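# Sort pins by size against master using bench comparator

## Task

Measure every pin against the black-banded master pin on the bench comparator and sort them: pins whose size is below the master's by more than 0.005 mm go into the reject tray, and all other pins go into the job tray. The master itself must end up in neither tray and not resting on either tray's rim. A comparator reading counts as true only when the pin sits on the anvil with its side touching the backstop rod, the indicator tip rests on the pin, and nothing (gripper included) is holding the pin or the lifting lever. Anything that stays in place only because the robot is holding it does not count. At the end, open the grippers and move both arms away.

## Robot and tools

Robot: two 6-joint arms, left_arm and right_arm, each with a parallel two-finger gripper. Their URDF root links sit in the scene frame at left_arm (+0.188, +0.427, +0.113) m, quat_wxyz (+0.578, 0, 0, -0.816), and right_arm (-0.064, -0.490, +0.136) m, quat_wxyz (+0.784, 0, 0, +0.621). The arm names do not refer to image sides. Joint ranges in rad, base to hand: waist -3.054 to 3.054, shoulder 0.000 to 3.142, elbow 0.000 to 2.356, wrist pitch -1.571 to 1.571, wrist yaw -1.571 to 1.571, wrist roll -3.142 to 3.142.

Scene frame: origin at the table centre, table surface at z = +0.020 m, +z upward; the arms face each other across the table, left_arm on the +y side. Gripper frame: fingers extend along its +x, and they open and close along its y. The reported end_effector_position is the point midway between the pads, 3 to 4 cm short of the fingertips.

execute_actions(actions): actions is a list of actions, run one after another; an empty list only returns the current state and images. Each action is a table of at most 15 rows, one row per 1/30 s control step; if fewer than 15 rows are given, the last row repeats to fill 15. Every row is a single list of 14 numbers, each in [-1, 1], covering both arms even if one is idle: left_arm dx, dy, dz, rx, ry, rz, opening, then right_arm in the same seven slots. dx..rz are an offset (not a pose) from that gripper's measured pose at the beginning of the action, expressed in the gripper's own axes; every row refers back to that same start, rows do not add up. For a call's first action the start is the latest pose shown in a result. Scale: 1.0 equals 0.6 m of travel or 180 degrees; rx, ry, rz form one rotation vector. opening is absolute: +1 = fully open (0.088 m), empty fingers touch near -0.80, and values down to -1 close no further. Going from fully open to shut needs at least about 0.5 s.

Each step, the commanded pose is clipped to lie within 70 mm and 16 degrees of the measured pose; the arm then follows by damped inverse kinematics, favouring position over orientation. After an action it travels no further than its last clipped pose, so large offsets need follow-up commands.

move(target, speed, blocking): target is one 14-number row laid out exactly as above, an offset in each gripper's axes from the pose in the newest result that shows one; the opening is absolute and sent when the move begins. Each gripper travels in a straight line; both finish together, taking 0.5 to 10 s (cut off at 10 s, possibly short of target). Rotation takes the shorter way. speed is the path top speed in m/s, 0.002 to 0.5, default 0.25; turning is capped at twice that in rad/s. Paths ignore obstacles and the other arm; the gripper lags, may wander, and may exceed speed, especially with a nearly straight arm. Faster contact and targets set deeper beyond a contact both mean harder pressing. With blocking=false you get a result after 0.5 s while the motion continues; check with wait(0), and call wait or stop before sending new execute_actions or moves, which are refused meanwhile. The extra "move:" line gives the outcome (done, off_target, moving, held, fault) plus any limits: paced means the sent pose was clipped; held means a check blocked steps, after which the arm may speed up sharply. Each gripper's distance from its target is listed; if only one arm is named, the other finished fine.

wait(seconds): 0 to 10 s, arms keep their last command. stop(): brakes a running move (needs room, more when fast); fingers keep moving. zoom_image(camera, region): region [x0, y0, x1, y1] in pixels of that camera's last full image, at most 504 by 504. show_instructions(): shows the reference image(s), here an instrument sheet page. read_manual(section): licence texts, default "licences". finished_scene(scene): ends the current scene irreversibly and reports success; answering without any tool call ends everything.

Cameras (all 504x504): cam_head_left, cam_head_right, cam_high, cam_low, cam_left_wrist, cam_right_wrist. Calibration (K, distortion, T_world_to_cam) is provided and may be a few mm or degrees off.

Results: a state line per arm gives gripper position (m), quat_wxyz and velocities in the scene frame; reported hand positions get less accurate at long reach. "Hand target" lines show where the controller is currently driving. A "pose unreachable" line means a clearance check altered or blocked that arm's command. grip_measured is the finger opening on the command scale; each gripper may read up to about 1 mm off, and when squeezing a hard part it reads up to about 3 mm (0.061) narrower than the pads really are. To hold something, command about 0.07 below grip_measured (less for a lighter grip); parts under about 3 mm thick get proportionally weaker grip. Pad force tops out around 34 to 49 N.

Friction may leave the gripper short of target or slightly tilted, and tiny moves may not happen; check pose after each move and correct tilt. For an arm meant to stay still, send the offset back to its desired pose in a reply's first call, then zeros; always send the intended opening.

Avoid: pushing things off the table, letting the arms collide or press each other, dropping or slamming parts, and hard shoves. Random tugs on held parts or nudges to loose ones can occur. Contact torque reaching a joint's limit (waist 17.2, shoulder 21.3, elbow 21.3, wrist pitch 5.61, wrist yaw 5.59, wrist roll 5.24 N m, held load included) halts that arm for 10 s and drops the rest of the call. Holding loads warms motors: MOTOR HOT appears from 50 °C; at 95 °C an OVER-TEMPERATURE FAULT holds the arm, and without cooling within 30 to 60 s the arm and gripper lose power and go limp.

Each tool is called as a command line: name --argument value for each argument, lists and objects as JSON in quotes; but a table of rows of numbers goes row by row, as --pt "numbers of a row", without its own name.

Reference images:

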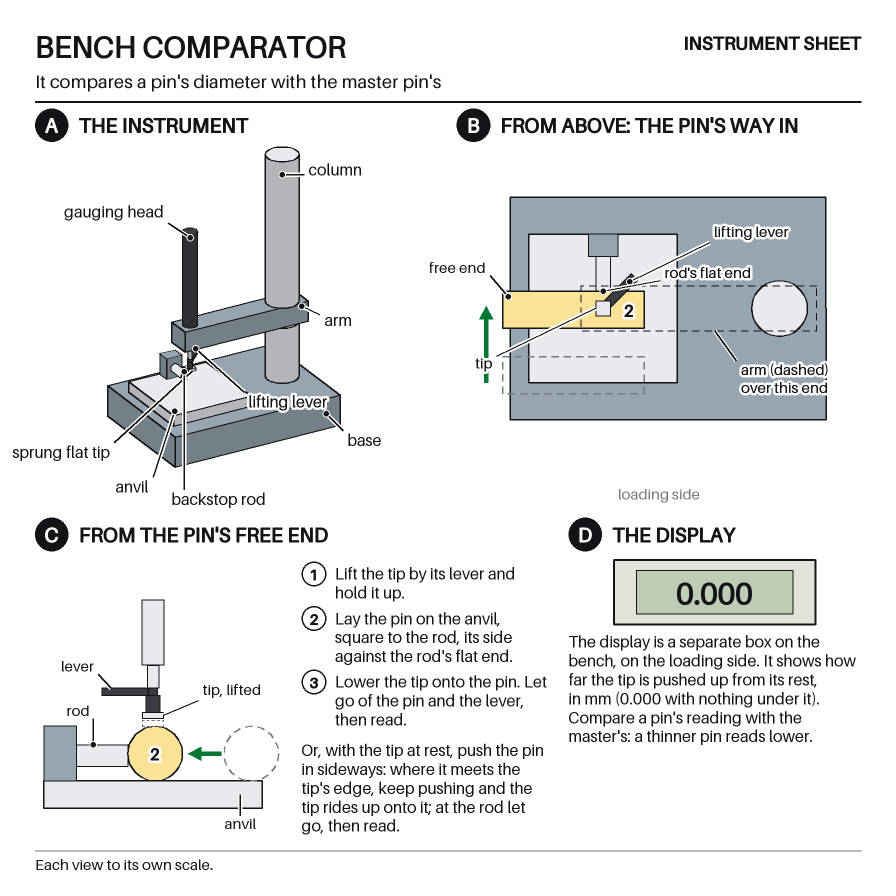

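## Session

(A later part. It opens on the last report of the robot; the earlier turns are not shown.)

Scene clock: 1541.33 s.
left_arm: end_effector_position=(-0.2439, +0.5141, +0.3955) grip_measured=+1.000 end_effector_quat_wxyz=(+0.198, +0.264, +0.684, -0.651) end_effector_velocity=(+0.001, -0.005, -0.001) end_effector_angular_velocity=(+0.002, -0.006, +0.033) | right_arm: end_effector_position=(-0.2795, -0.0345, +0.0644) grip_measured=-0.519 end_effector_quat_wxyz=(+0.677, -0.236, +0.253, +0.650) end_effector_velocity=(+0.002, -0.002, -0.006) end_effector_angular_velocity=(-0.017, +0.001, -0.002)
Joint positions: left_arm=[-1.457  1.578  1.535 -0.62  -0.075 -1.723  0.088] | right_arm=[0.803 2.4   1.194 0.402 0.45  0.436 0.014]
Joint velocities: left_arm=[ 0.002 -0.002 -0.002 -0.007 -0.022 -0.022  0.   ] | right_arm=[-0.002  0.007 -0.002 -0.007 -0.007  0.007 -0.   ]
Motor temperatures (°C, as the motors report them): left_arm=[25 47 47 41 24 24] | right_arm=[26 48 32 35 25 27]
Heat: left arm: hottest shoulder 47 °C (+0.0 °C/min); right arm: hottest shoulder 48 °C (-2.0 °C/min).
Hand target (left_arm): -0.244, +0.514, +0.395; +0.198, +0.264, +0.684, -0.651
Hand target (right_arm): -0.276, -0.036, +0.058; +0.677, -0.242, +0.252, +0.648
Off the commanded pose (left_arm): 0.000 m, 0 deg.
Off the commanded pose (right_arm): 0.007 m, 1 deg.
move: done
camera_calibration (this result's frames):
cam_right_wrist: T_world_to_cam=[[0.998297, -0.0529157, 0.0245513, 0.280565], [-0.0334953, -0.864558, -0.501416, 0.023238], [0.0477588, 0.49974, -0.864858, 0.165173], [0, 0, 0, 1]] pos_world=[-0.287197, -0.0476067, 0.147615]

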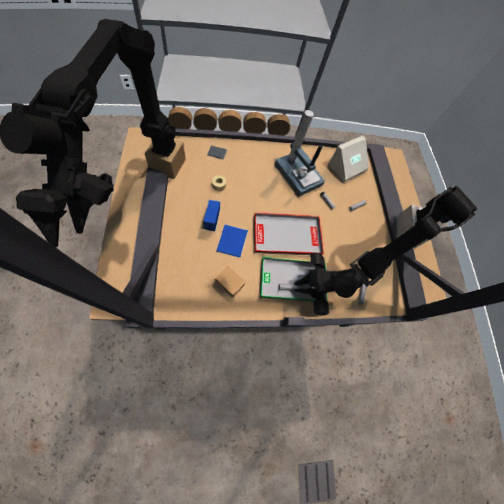

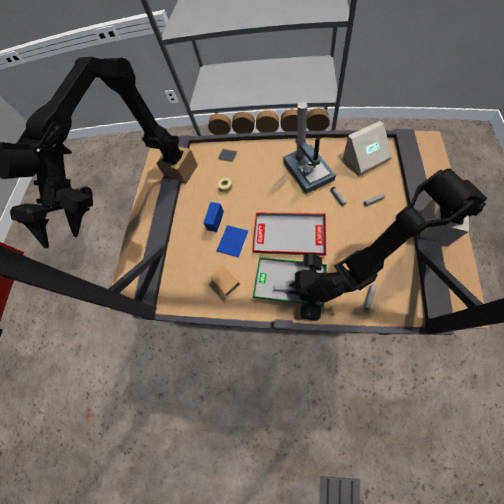

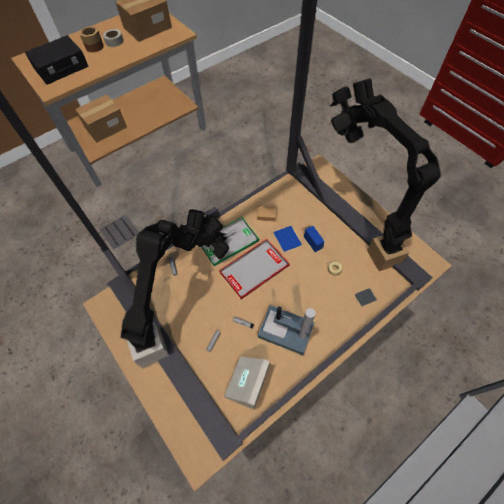

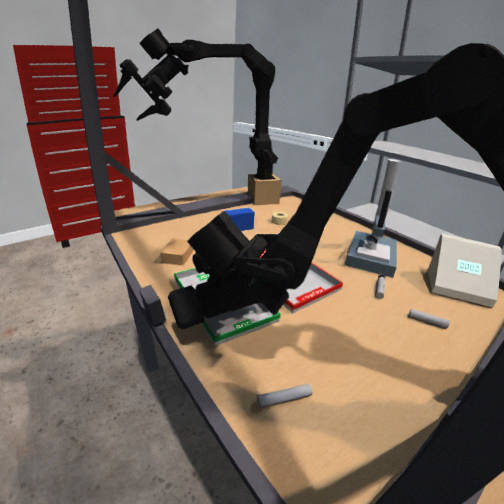

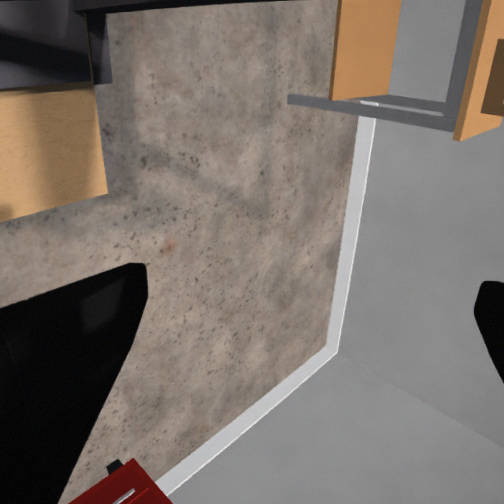

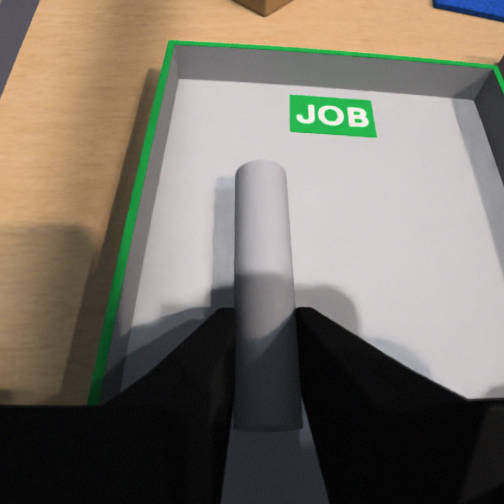

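move --target '[0,0,0,0,0,0,1,0.013,-0.004,-0.016,0,0.003,0,-0.6]' --speed 0.02

Scene clock: 1556.33 s.
left_arm: end_effector_position=(-0.2439, +0.5141, +0.3955) grip_measured=+1.000 end_effector_quat_wxyz=(+0.198, +0.264, +0.684, -0.651) end_effector_velocity=(+0.002, -0.000, -0.001) end_effector_angular_velocity=(-0.012, -0.005, -0.001) | right_arm: end_effector_position=(-0.2799, -0.0333, +0.0626) grip_measured=-0.519 end_effector_quat_wxyz=(+0.677, -0.231, +0.252, +0.652) end_effector_velocity=(+0.002, -0.003, -0.002) end_effector_angular_velocity=(-0.008, -0.017, +0.002)
Joint positions: left_arm=[-1.457  1.578  1.535 -0.62  -0.075 -1.723  0.088] | right_arm=[0.802 2.409 1.194 0.421 0.448 0.436 0.014]
Joint velocities: left_arm=[-0.002 -0.002 -0.002 -0.007 -0.007  0.007  0.   ] | right_arm=[ 0.002 -0.002 -0.007 -0.007  0.007 -0.007 -0.   ]
Motor temperatures (°C, as the motors report them): left_arm=[25 47 47 41 24 24] | right_arm=[26 49 31 36 25 27]
Heat: left arm: hottest shoulder 47 °C (+0.0 °C/min); right arm: hottest shoulder 49 °C (+0.0 °C/min).
Hand target (left_arm): -0.244, +0.514, +0.395; +0.198, +0.264, +0.684, -0.651
Hand target (right_arm): -0.277, -0.035, +0.052; +0.676, -0.239, +0.256, +0.649
Off the commanded pose (left_arm): 0.000 m, 0 deg.
Off the commanded pose (right_arm): 0.011 m, 1 deg.
move: off_target (right_arm)
camera_calibration (this result's frames):
cam_right_wrist: T_world_to_cam=[[0.998462, -0.0526211, 0.0174263, 0.281596], [-0.0365072, -0.860812, -0.507613, 0.0229839], [0.0417118, 0.506196, -0.861409, 0.161375], [0, 0, 0, 1]] pos_world=[-0.287055, -0.0470845, 0.145769]

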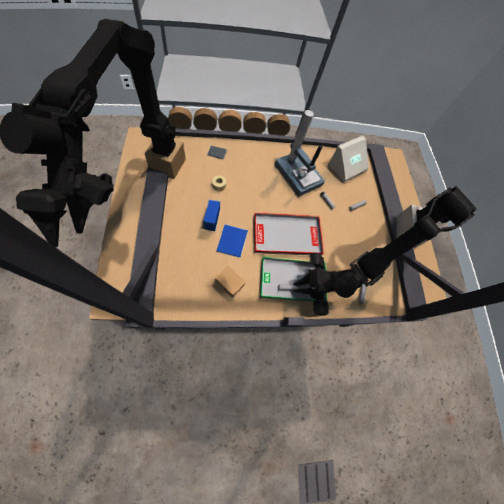

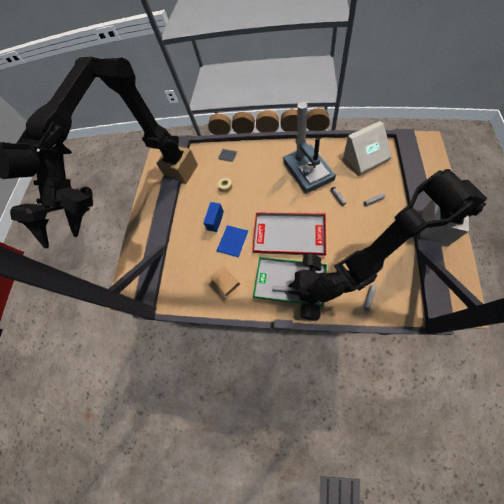

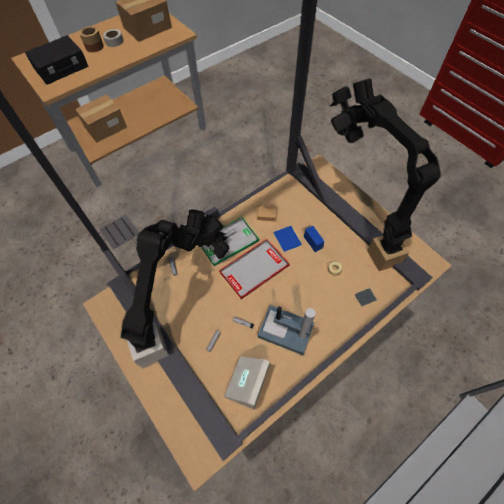

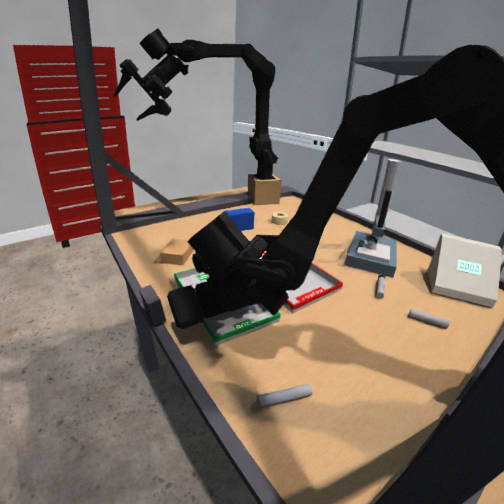

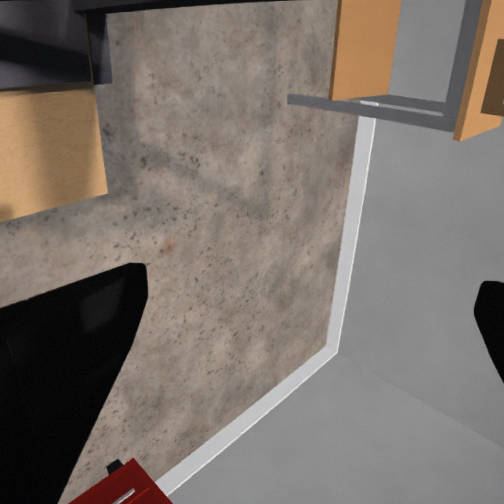

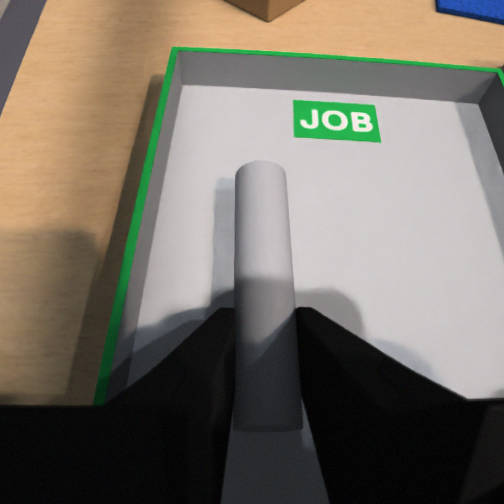

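execute_actions --actions '[[[0,0,0,0,0,0,1,0,0,0.002,0,0,0,-0.6]],[[0,0,0,0,0,0,1,0,0,0,0,0,0,-0.15]],[[0,0,0,0,0,0,1,0,0,0,0,0,0,-0.15]]]'

Scene clock: 1602.93 s.
left_arm: end_effector_position=(-0.2439, +0.5141, +0.3955) grip_measured=+1.000 end_effector_quat_wxyz=(+0.198, +0.264, +0.684, -0.651) end_effector_velocity=(+0.000, -0.000, -0.001) end_effector_angular_velocity=(-0.000, -0.007, +0.008) | right_arm: end_effector_position=(-0.2798, -0.0334, +0.0623) grip_measured=-0.152 end_effector_quat_wxyz=(+0.677, -0.231, +0.252, +0.652) end_effector_velocity=(+0.003, -0.004, -0.004) end_effector_angular_velocity=(-0.026, -0.027, +0.017)
Joint positions: left_arm=[-1.457  1.578  1.535 -0.62  -0.075 -1.723  0.088] | right_arm=[0.802 2.409 1.194 0.42  0.448 0.436 0.032]
Joint velocities: left_arm=[-0.002  0.002  0.002 -0.007 -0.007 -0.007  0.   ] | right_arm=[-0.002 -0.002 -0.007 -0.022 -0.007 -0.022 -0.   ]
Motor temperatures (°C, as the motors report them): left_arm=[25 47 47 41 24 24] | right_arm=[26 48 31 37 24 27]
Heat: left arm: hottest shoulder 47 °C (+0.0 °C/min); right arm: hottest shoulder 48 °C (+0.0 °C/min).
Hand target (left_arm): -0.244, +0.514, +0.395; +0.198, +0.264, +0.684, -0.651
Hand target (right_arm): -0.280, -0.033, +0.062; +0.677, -0.231, +0.252, +0.652
Off the commanded pose (left_arm): 0.000 m, 0 deg.
Off the commanded pose (right_arm): 0.000 m, 0 deg.
camera_calibration (this result's frames):
cam_right_wrist: T_world_to_cam=[[0.998455, -0.0526097, 0.0178715, 0.281499], [-0.0362981, -0.861137, -0.507075, 0.0227907], [0.0420669, 0.505643, -0.861717, 0.16132], [0, 0, 0, 1]] pos_world=[-0.287023, -0.0471346, 0.145538]

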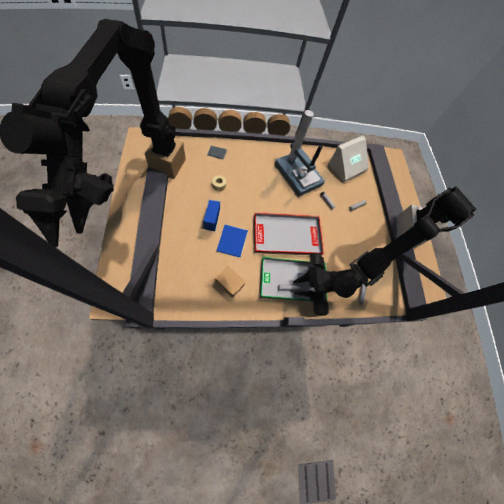

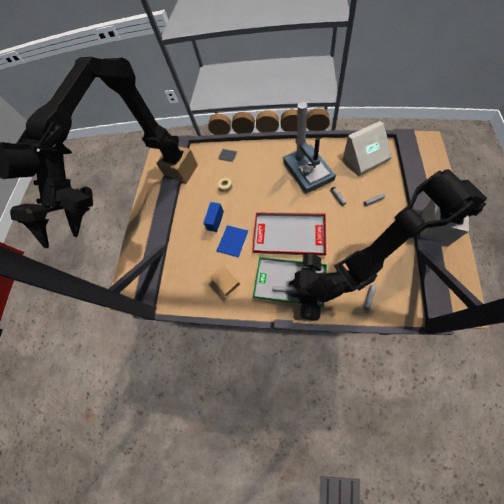

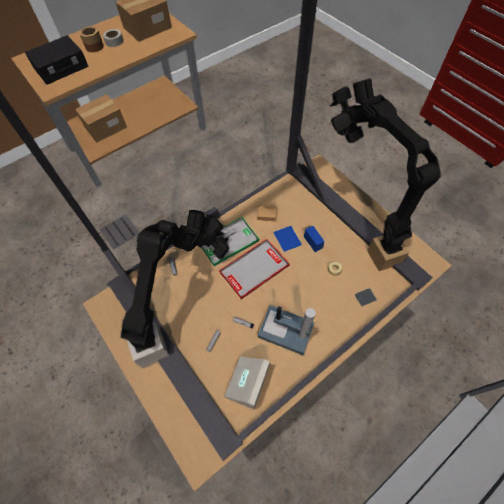

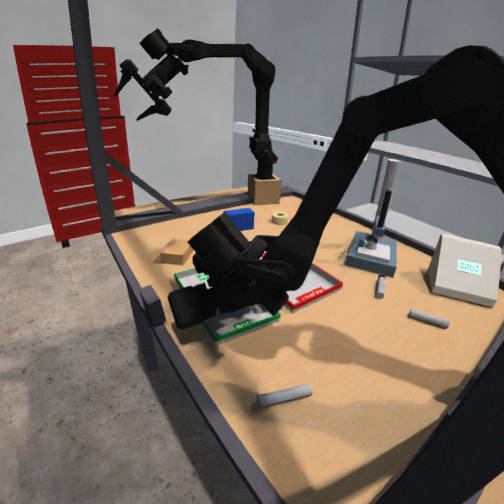

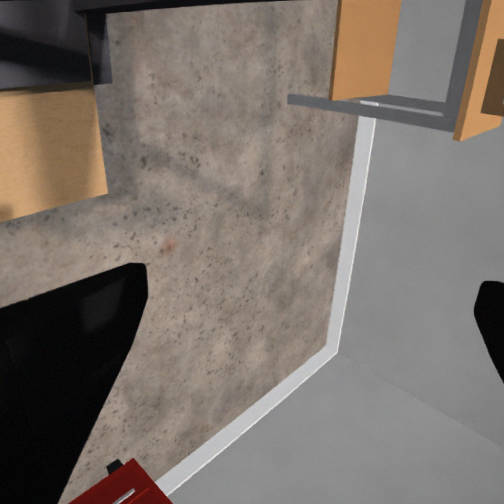

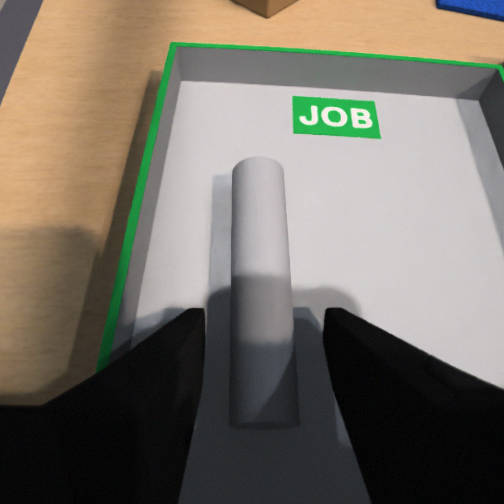

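move --target '[0,0,0,0,0,0,1,-0.064,0,0.077,0,0,0,-0.15]' --speed 0.12

Scene clock: 1617.00 s.
left_arm: end_effector_position=(-0.2439, +0.5141, +0.3955) grip_measured=+1.000 end_effector_quat_wxyz=(+0.198, +0.264, +0.684, -0.651) end_effector_velocity=(+0.004, -0.005, -0.002) end_effector_angular_velocity=(-0.023, -0.013, +0.015) | right_arm: end_effector_position=(-0.2789, -0.0349, +0.1127) grip_measured=-0.152 end_effector_quat_wxyz=(+0.676, -0.239, +0.254, +0.649) end_effector_velocity=(-0.001, -0.002, -0.004) end_effector_angular_velocity=(-0.019, +0.012, +0.008)
Joint positions: left_arm=[-1.457  1.578  1.535 -0.62  -0.075 -1.723  0.088] | right_arm=[0.802 2.253 1.192 0.25  0.448 0.436 0.032]
Joint velocities: left_arm=[ 0.002 -0.007 -0.002 -0.022 -0.022  0.007  0.   ] | right_arm=[-0.002  0.002 -0.002 -0.007 -0.022  0.007 -0.   ]
Motor temperatures (°C, as the motors report them): left_arm=[25 47 47 41 24 24] | right_arm=[26 51 31 36 24 27]
Heat: left arm: hottest shoulder 47 °C (+0.0 °C/min); right arm: hottest shoulder 51 °C (+2.0 °C/min). Fold the right arm in close to its base before you think long.
Hand target (left_arm): -0.244, +0.514, +0.395; +0.198, +0.264, +0.684, -0.651
Hand target (right_arm): -0.279, -0.033, +0.122; +0.677, -0.231, +0.252, +0.652
Off the commanded pose (left_arm): 0.000 m, 0 deg.
Off the commanded pose (right_arm): 0.010 m, 1 deg.
MOTOR HOT: a motor of the right arm reached 50 °C. Now the hottest motor of the right arm, joint 2 (shoulder), reports 51 °C. The temperature limit of the motors' drives, at which the controller stops that arm, is 95 °C. To cool a motor, set the load down, stop pushing, or move to a pose that needs little force.
move: off_target (right_arm)
camera_calibration (this result's frames):
cam_right_wrist: T_world_to_cam=[[0.99826, -0.0523057, 0.0272195, 0.278503], [-0.0319586, -0.867898, -0.495713, 0.0468176], [0.0495524, 0.493981, -0.868059, 0.207805], [0, 0, 0, 1]] pos_world=[-0.28682, -0.0474514, 0.196014]

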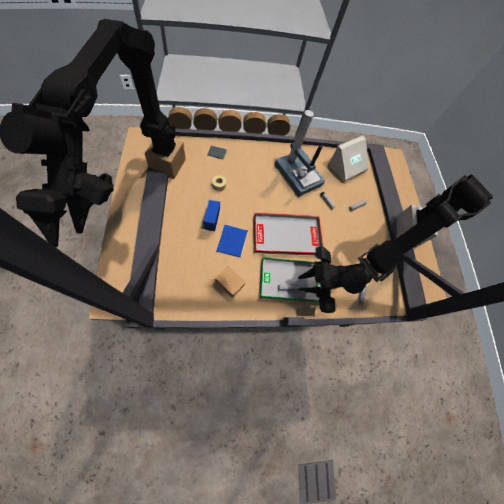

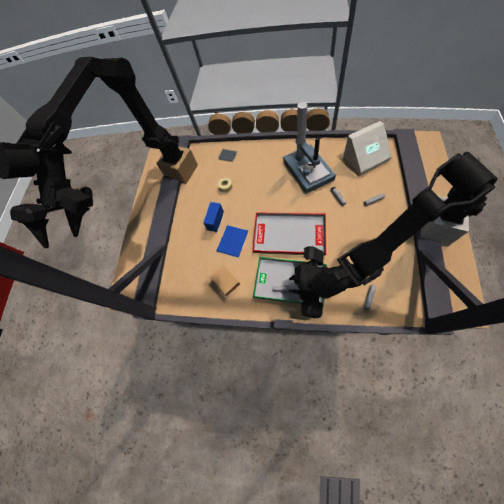

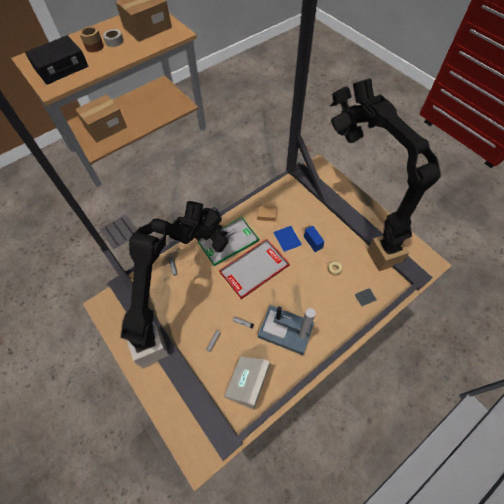

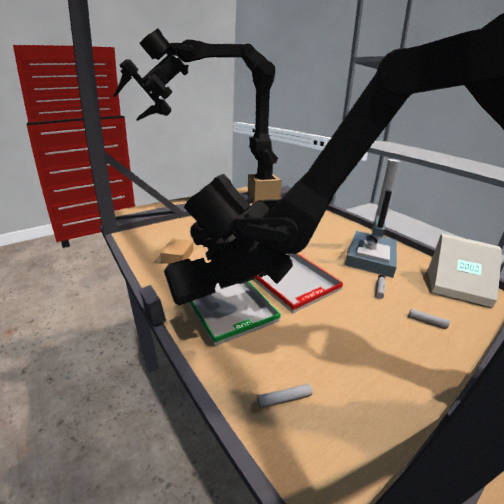

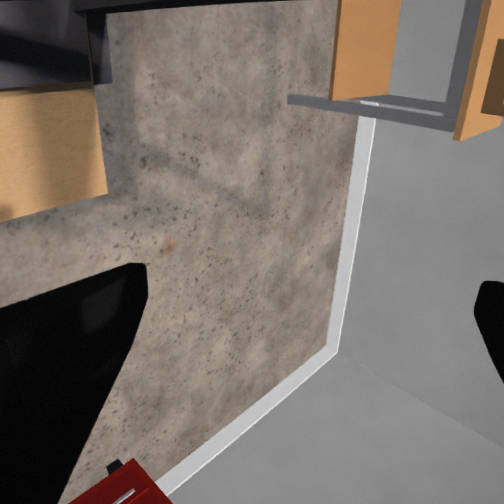

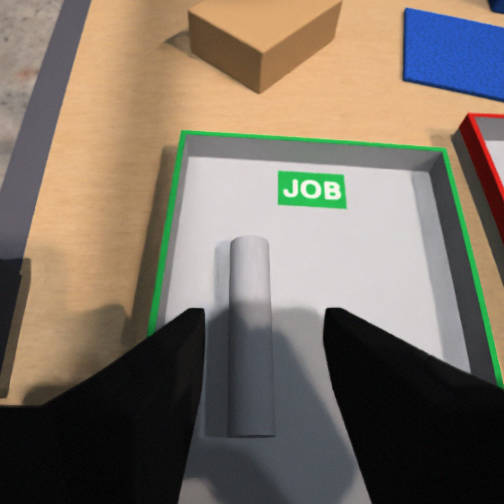

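move --target '[0,0,0,0,0,0,1,-0.2943,-0.0817,-0.2487,-0.2614,0.0021,0.2989,0.0]' --speed 0.2

Scene clock: 1647.97 s.
left_arm: end_effector_position=(-0.2439, +0.5141, +0.3955) grip_measured=+1.000 end_effector_quat_wxyz=(+0.198, +0.264, +0.684, -0.651) end_effector_velocity=(+0.002, -0.000, -0.003) end_effector_angular_velocity=(-0.013, -0.010, -0.001) | right_arm: end_effector_position=(-0.2408, -0.2667, +0.1127) grip_measured=-0.002 end_effector_quat_wxyz=(+0.171, -0.346, +0.069, +0.920) end_effector_velocity=(+0.003, -0.005, -0.002) end_effector_angular_velocity=(-0.016, -0.012, +0.012)
Joint positions: left_arm=[-1.457  1.578  1.535 -0.62  -0.075 -1.723  0.088] | right_arm=[ 0.601  1.731  0.296  0.517 -0.592 -0.621  0.039]
Joint velocities: left_arm=[-0.002 -0.002 -0.007 -0.007 -0.007  0.007  0.   ] | right_arm=[-0.007 -0.007 -0.002 -0.037 -0.007 -0.022 -0.   ]
Motor temperatures (°C, as the motors report them): left_arm=[25 47 48 41 24 24] | right_arm=[26 59 31 35 24 27]
Heat: left arm: hottest elbow 48 °C (+1.0 °C/min); right arm: hottest shoulder 59 °C (+11.1 °C/min). Fold the right arm in close to its base before you think long.
Hand target (left_arm): -0.244, +0.514, +0.395; +0.198, +0.264, +0.684, -0.651
Hand target (right_arm): -0.240, -0.268, +0.114; +0.171, -0.344, +0.065, +0.921
Off the commanded pose (left_arm): 0.000 m, 0 deg.
Off the commanded pose (right_arm): 0.003 m, 1 deg.
MOTOR HOT: still on. Now the hottest motor of the right arm, joint 2 (shoulder), reports 59 °C; a drive's own limit is 95 °C.
move: done
camera_calibration (this result's frames):
cam_right_wrist: T_world_to_cam=[[0.370374, 0.928517, 0.0260593, 0.338847], [0.814911, -0.311338, -0.488866, 0.198394], [-0.445807, 0.202299, -0.87197, 0.123764], [0, 0, 0, 1]] pos_world=[-0.231999, -0.277895, 0.196076]

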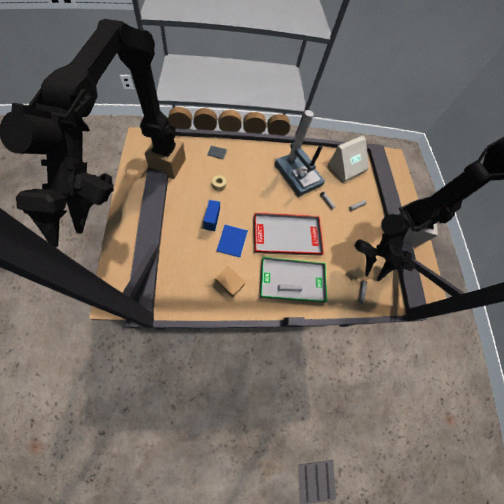

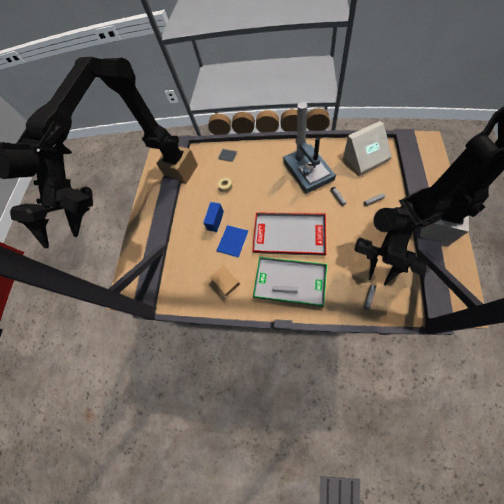

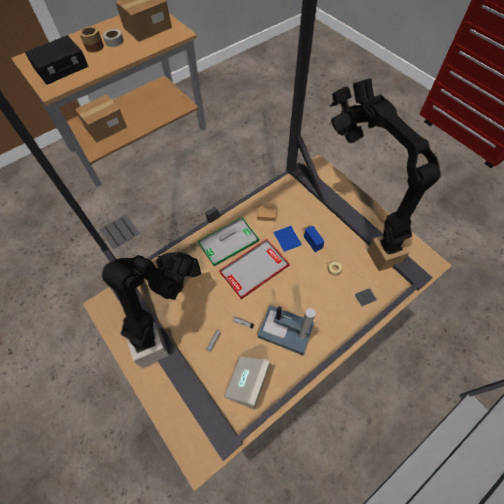

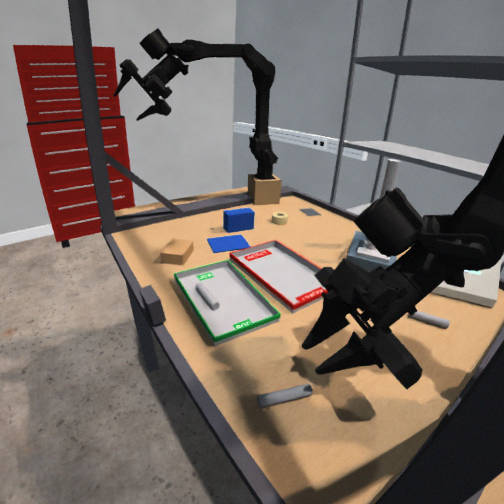

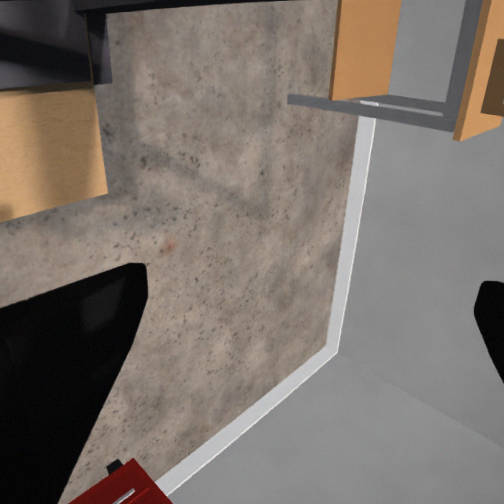

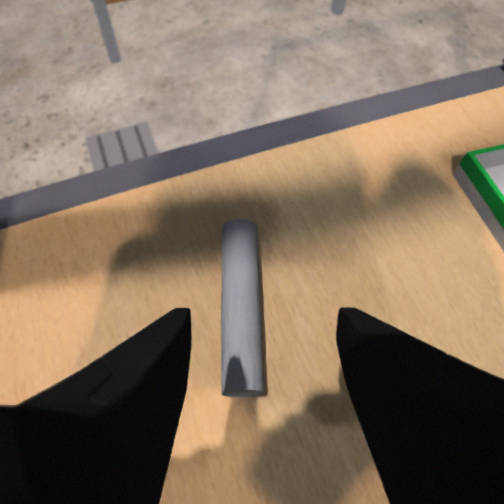

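move --target '[0,0,0,0,0,0,1,0.087,0.011,-0.009,0,0,0,0.0]' --speed 0.08

Scene clock: 1679.40 s.
left_arm: end_effector_position=(-0.2439, +0.5141, +0.3955) grip_measured=+1.000 end_effector_quat_wxyz=(+0.198, +0.264, +0.684, -0.651) end_effector_velocity=(+0.001, -0.000, +0.001) end_effector_angular_velocity=(-0.011, -0.001, -0.001) | right_arm: end_effector_position=(-0.2749, -0.2611, +0.0762) grip_measured=-0.002 end_effector_quat_wxyz=(+0.171, -0.346, +0.066, +0.920) end_effector_velocity=(-0.001, -0.001, -0.001) end_effector_angular_velocity=(-0.001, +0.010, +0.002)
Joint positions: left_arm=[-1.457  1.578  1.535 -0.62  -0.075 -1.723  0.088] | right_arm=[ 0.74   2.031  0.353  0.827 -0.503 -0.499  0.039]
Joint velocities: left_arm=[-0.002 -0.002  0.002 -0.007 -0.007  0.007  0.   ] | right_arm=[ 0.002  0.012 -0.002  0.022 -0.007  0.007  0.   ]
Motor temperatures (°C, as the motors report them): left_arm=[25 47 48 41 24 24] | right_arm=[26 51 29 34 25 27]
Heat: left arm: hottest elbow 48 °C (+1.0 °C/min); right arm: hottest shoulder 51 °C (-1.0 °C/min). Fold the right arm in close to its base before you think long.
Hand target (left_arm): -0.244, +0.514, +0.395; +0.198, +0.264, +0.684, -0.651
Hand target (right_arm): -0.276, -0.260, +0.074; +0.172, -0.346, +0.068, +0.920
Off the commanded pose (left_arm): 0.000 m, 0 deg.
Off the commanded pose (right_arm): 0.003 m, 0 deg.
MOTOR HOT: still on. Now the hottest motor of the right arm, joint 2 (shoulder), reports 51 °C; a drive's own limit is 95 °C.
move: done
camera_calibration (this result's frames):
cam_right_wrist: T_world_to_cam=[[0.36791, 0.929357, 0.0306366, 0.346397], [0.81624, -0.306997, -0.489392, 0.211725], [-0.445415, 0.205059, -0.871525, 0.0764258], [0, 0, 0, 1]] pos_world=[-0.26622, -0.272599, 0.159611]

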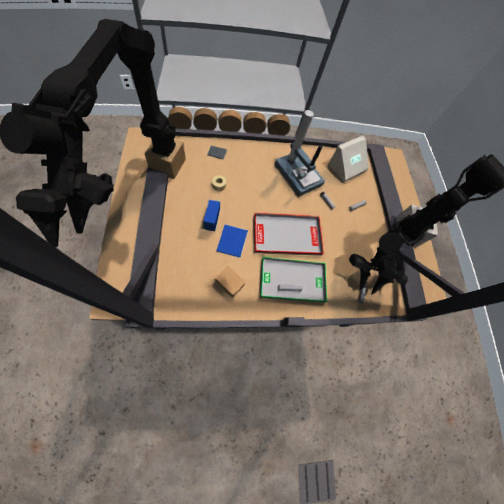

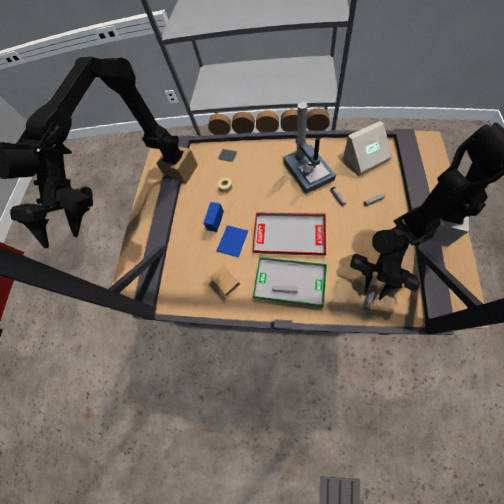

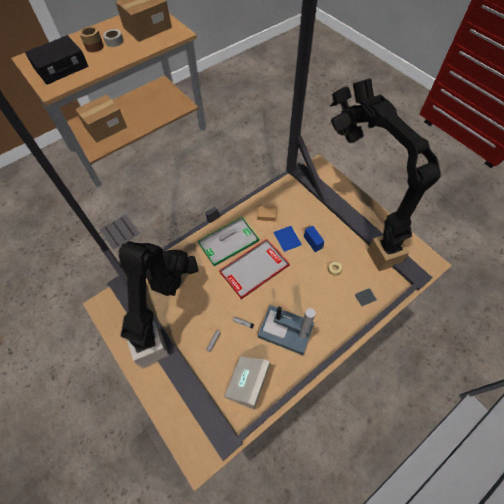

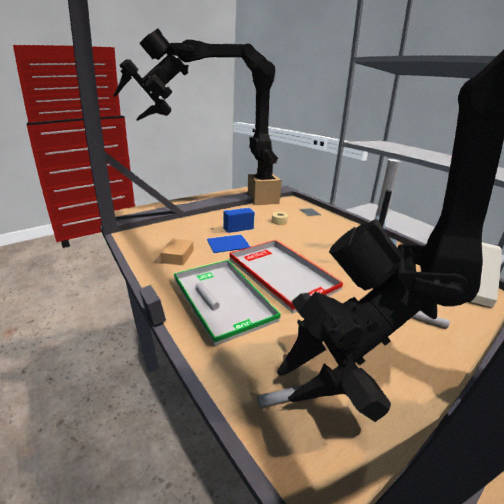

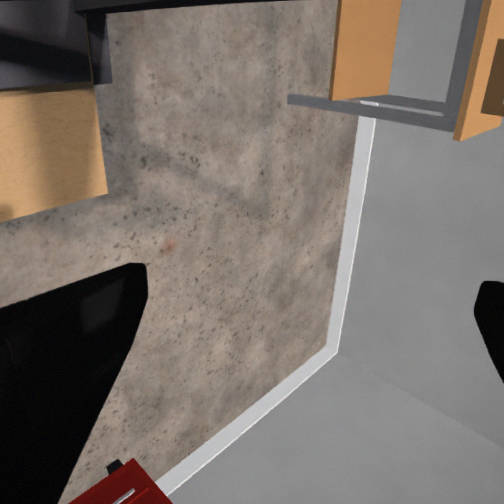

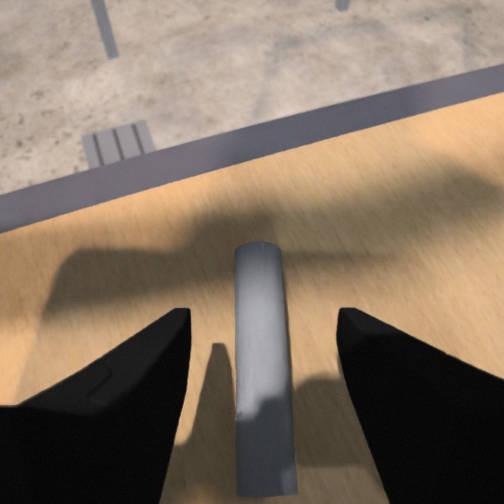

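move --target '[0,0,0,0,0,0,1,0.014,0,-0.044,0,0,0,0.0]' --speed 0.04

Scene clock: 1711.03 s.
left_arm: end_effector_position=(-0.2439, +0.5141, +0.3955) grip_measured=+1.000 end_effector_quat_wxyz=(+0.198, +0.264, +0.684, -0.651) end_effector_velocity=(-0.001, +0.000, +0.003) end_effector_angular_velocity=(+0.004, +0.012, +0.008) | right_arm: end_effector_position=(-0.2669, -0.2623, +0.0543) grip_measured=-0.002 end_effector_quat_wxyz=(+0.173, -0.342, +0.064, +0.921) end_effector_velocity=(+0.002, -0.001, -0.002) end_effector_angular_velocity=(+0.006, +0.008, +0.017)
Joint positions: left_arm=[-1.457  1.578  1.535 -0.62  -0.075 -1.723  0.088] | right_arm=[ 0.71   2.183  0.344  0.985 -0.522 -0.521  0.039]
Joint velocities: left_arm=[-0.002 -0.002  0.002  0.007 -0.007 -0.007  0.   ] | right_arm=[-0.012  0.022 -0.002  0.022 -0.022 -0.022 -0.   ]
Motor temperatures (°C, as the motors report them): left_arm=[25 47 48 42 24 24] | right_arm=[26 45 29 35 25 27]
Heat: left arm: hottest elbow 48 °C (+0.0 °C/min); right arm: hottest shoulder 45 °C (-13.2 °C/min).
Hand target (left_arm): -0.244, +0.514, +0.395; +0.198, +0.264, +0.684, -0.651
Hand target (right_arm): -0.265, -0.265, +0.051; +0.171, -0.346, +0.066, +0.920
Off the commanded pose (left_arm): 0.000 m, 0 deg.
Off the commanded pose (right_arm): 0.005 m, 1 deg.
MOTOR HOT: cleared. Now the hottest motor of the right arm, joint 2 (shoulder), reports 45 °C.
move: done
camera_calibration (this result's frames):
cam_right_wrist: T_world_to_cam=[[0.370941, 0.928001, 0.0348668, 0.345522], [0.812574, -0.306168, -0.495968, 0.193604], [-0.449584, 0.212307, -0.86764, 0.0617482], [0, 0, 0, 1]] pos_world=[-0.257725, -0.274479, 0.13755]

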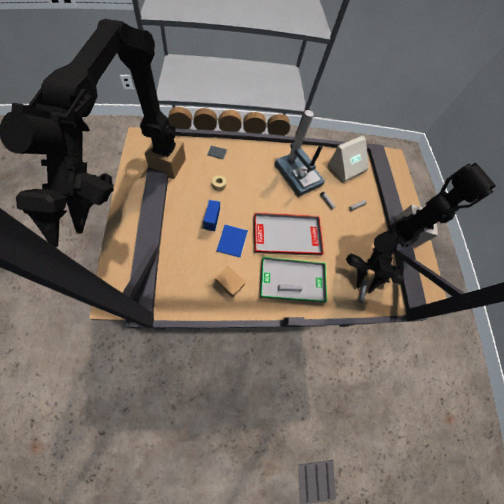

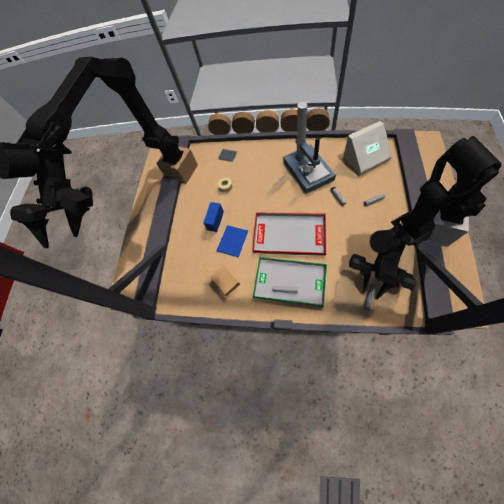

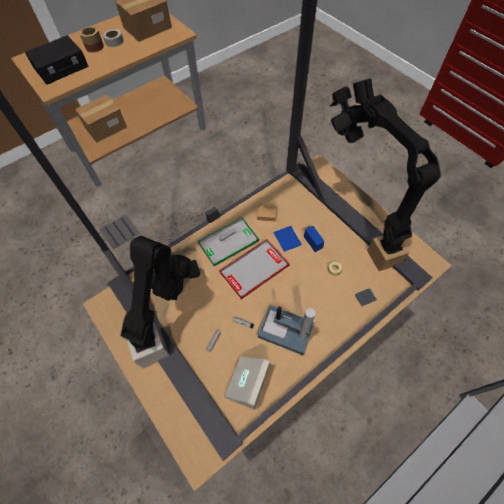

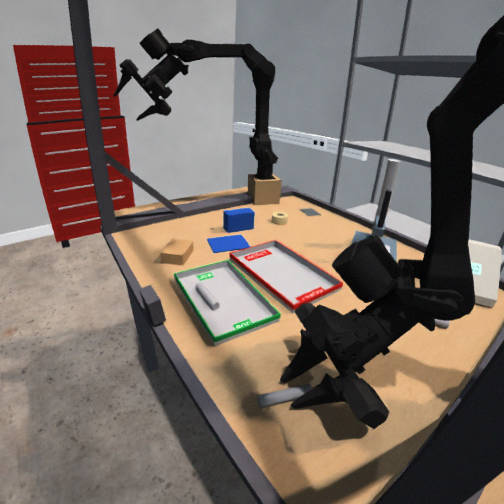

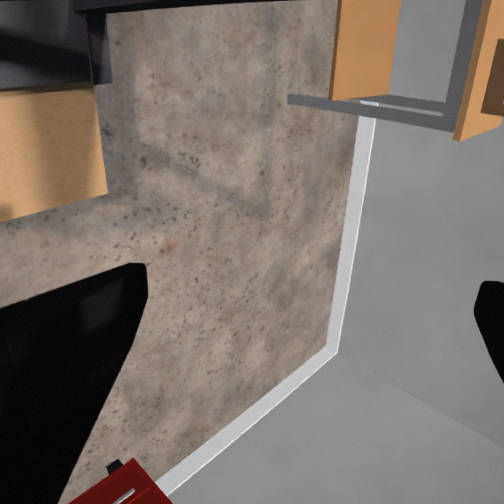

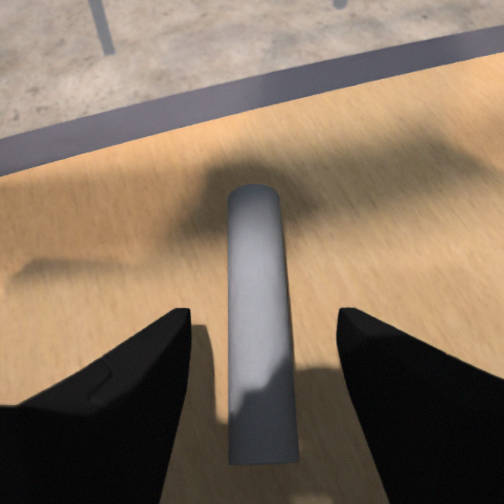

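move --target '[0,0,0,0,0,0,1,-0.005,0,-0.016,0,0.004,0,0.0]' --speed 0.03

Scene clock: 1719.57 s.
left_arm: end_effector_position=(-0.2439, +0.5141, +0.3955) grip_measured=+1.000 end_effector_quat_wxyz=(+0.198, +0.264, +0.684, -0.651) end_effector_velocity=(+0.001, -0.000, -0.003) end_effector_angular_velocity=(-0.001, -0.012, +0.008) | right_arm: end_effector_position=(-0.2611, -0.2627, +0.0521) grip_measured=-0.002 end_effector_quat_wxyz=(+0.175, -0.345, +0.062, +0.920) end_effector_velocity=(+0.002, +0.002, +0.000) end_effector_angular_velocity=(+0.000, +0.002, -0.003)
Joint positions: left_arm=[-1.457  1.578  1.535 -0.62  -0.075 -1.723  0.088] | right_arm=[ 0.69   2.193  0.336  0.993 -0.528 -0.541  0.039]
Joint velocities: left_arm=[-0.002  0.002 -0.002 -0.007 -0.007 -0.007  0.   ] | right_arm=[-0.012 -0.002  0.002 -0.007 -0.007 -0.007 -0.   ]
Motor temperatures (°C, as the motors report them): left_arm=[25 48 48 42 24 24] | right_arm=[26 45 28 36 25 27]
Heat: left arm: hottest shoulder 48 °C (+0.0 °C/min); right arm: hottest shoulder 45 °C (-10.1 °C/min).
Hand target (left_arm): -0.244, +0.514, +0.395; +0.198, +0.264, +0.684, -0.651
Hand target (right_arm): -0.259, -0.266, +0.049; +0.173, -0.348, +0.065, +0.919
Off the commanded pose (left_arm): 0.000 m, 0 deg.
Off the commanded pose (right_arm): 0.005 m, 1 deg.
move: done
camera_calibration (this result's frames):
cam_right_wrist: T_world_to_cam=[[0.373233, 0.926883, 0.0398024, 0.343852], [0.814849, -0.307005, -0.4917, 0.187882], [-0.443529, 0.215952, -0.869854, 0.0651132], [0, 0, 0, 1]] pos_world=[-0.252553, -0.275092, 0.135334]

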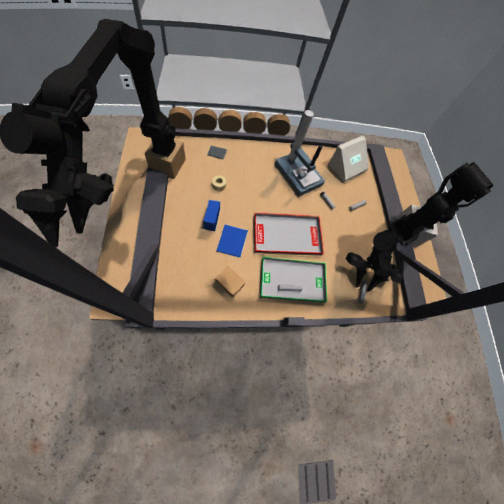

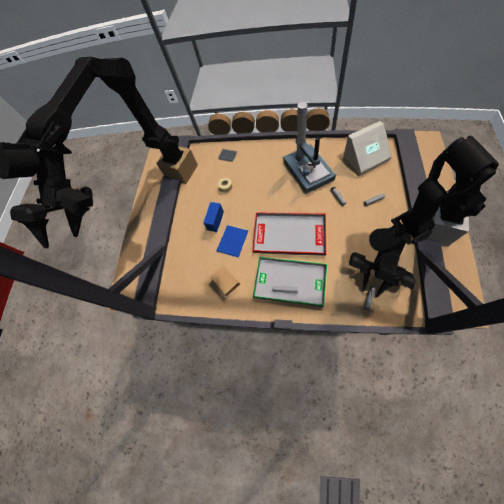

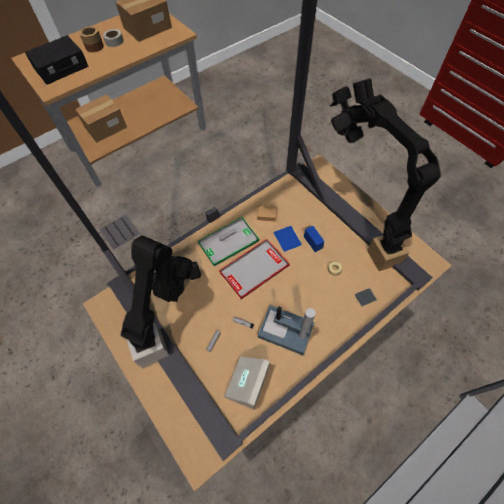

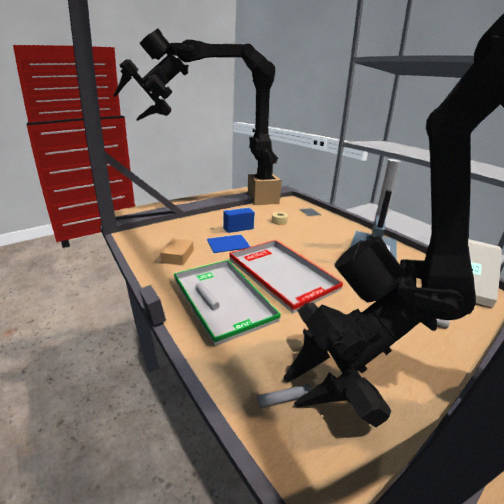

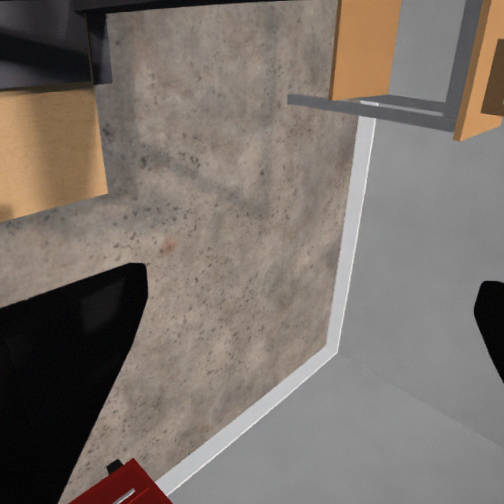

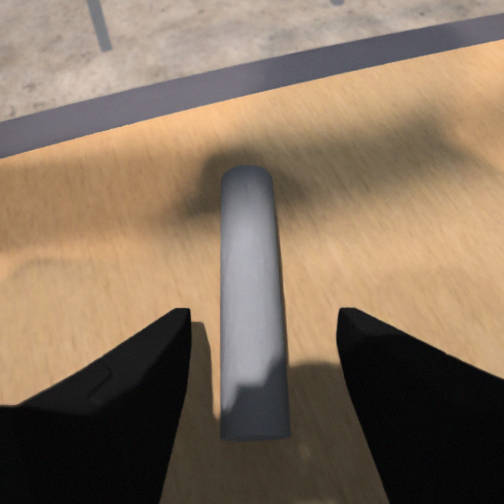

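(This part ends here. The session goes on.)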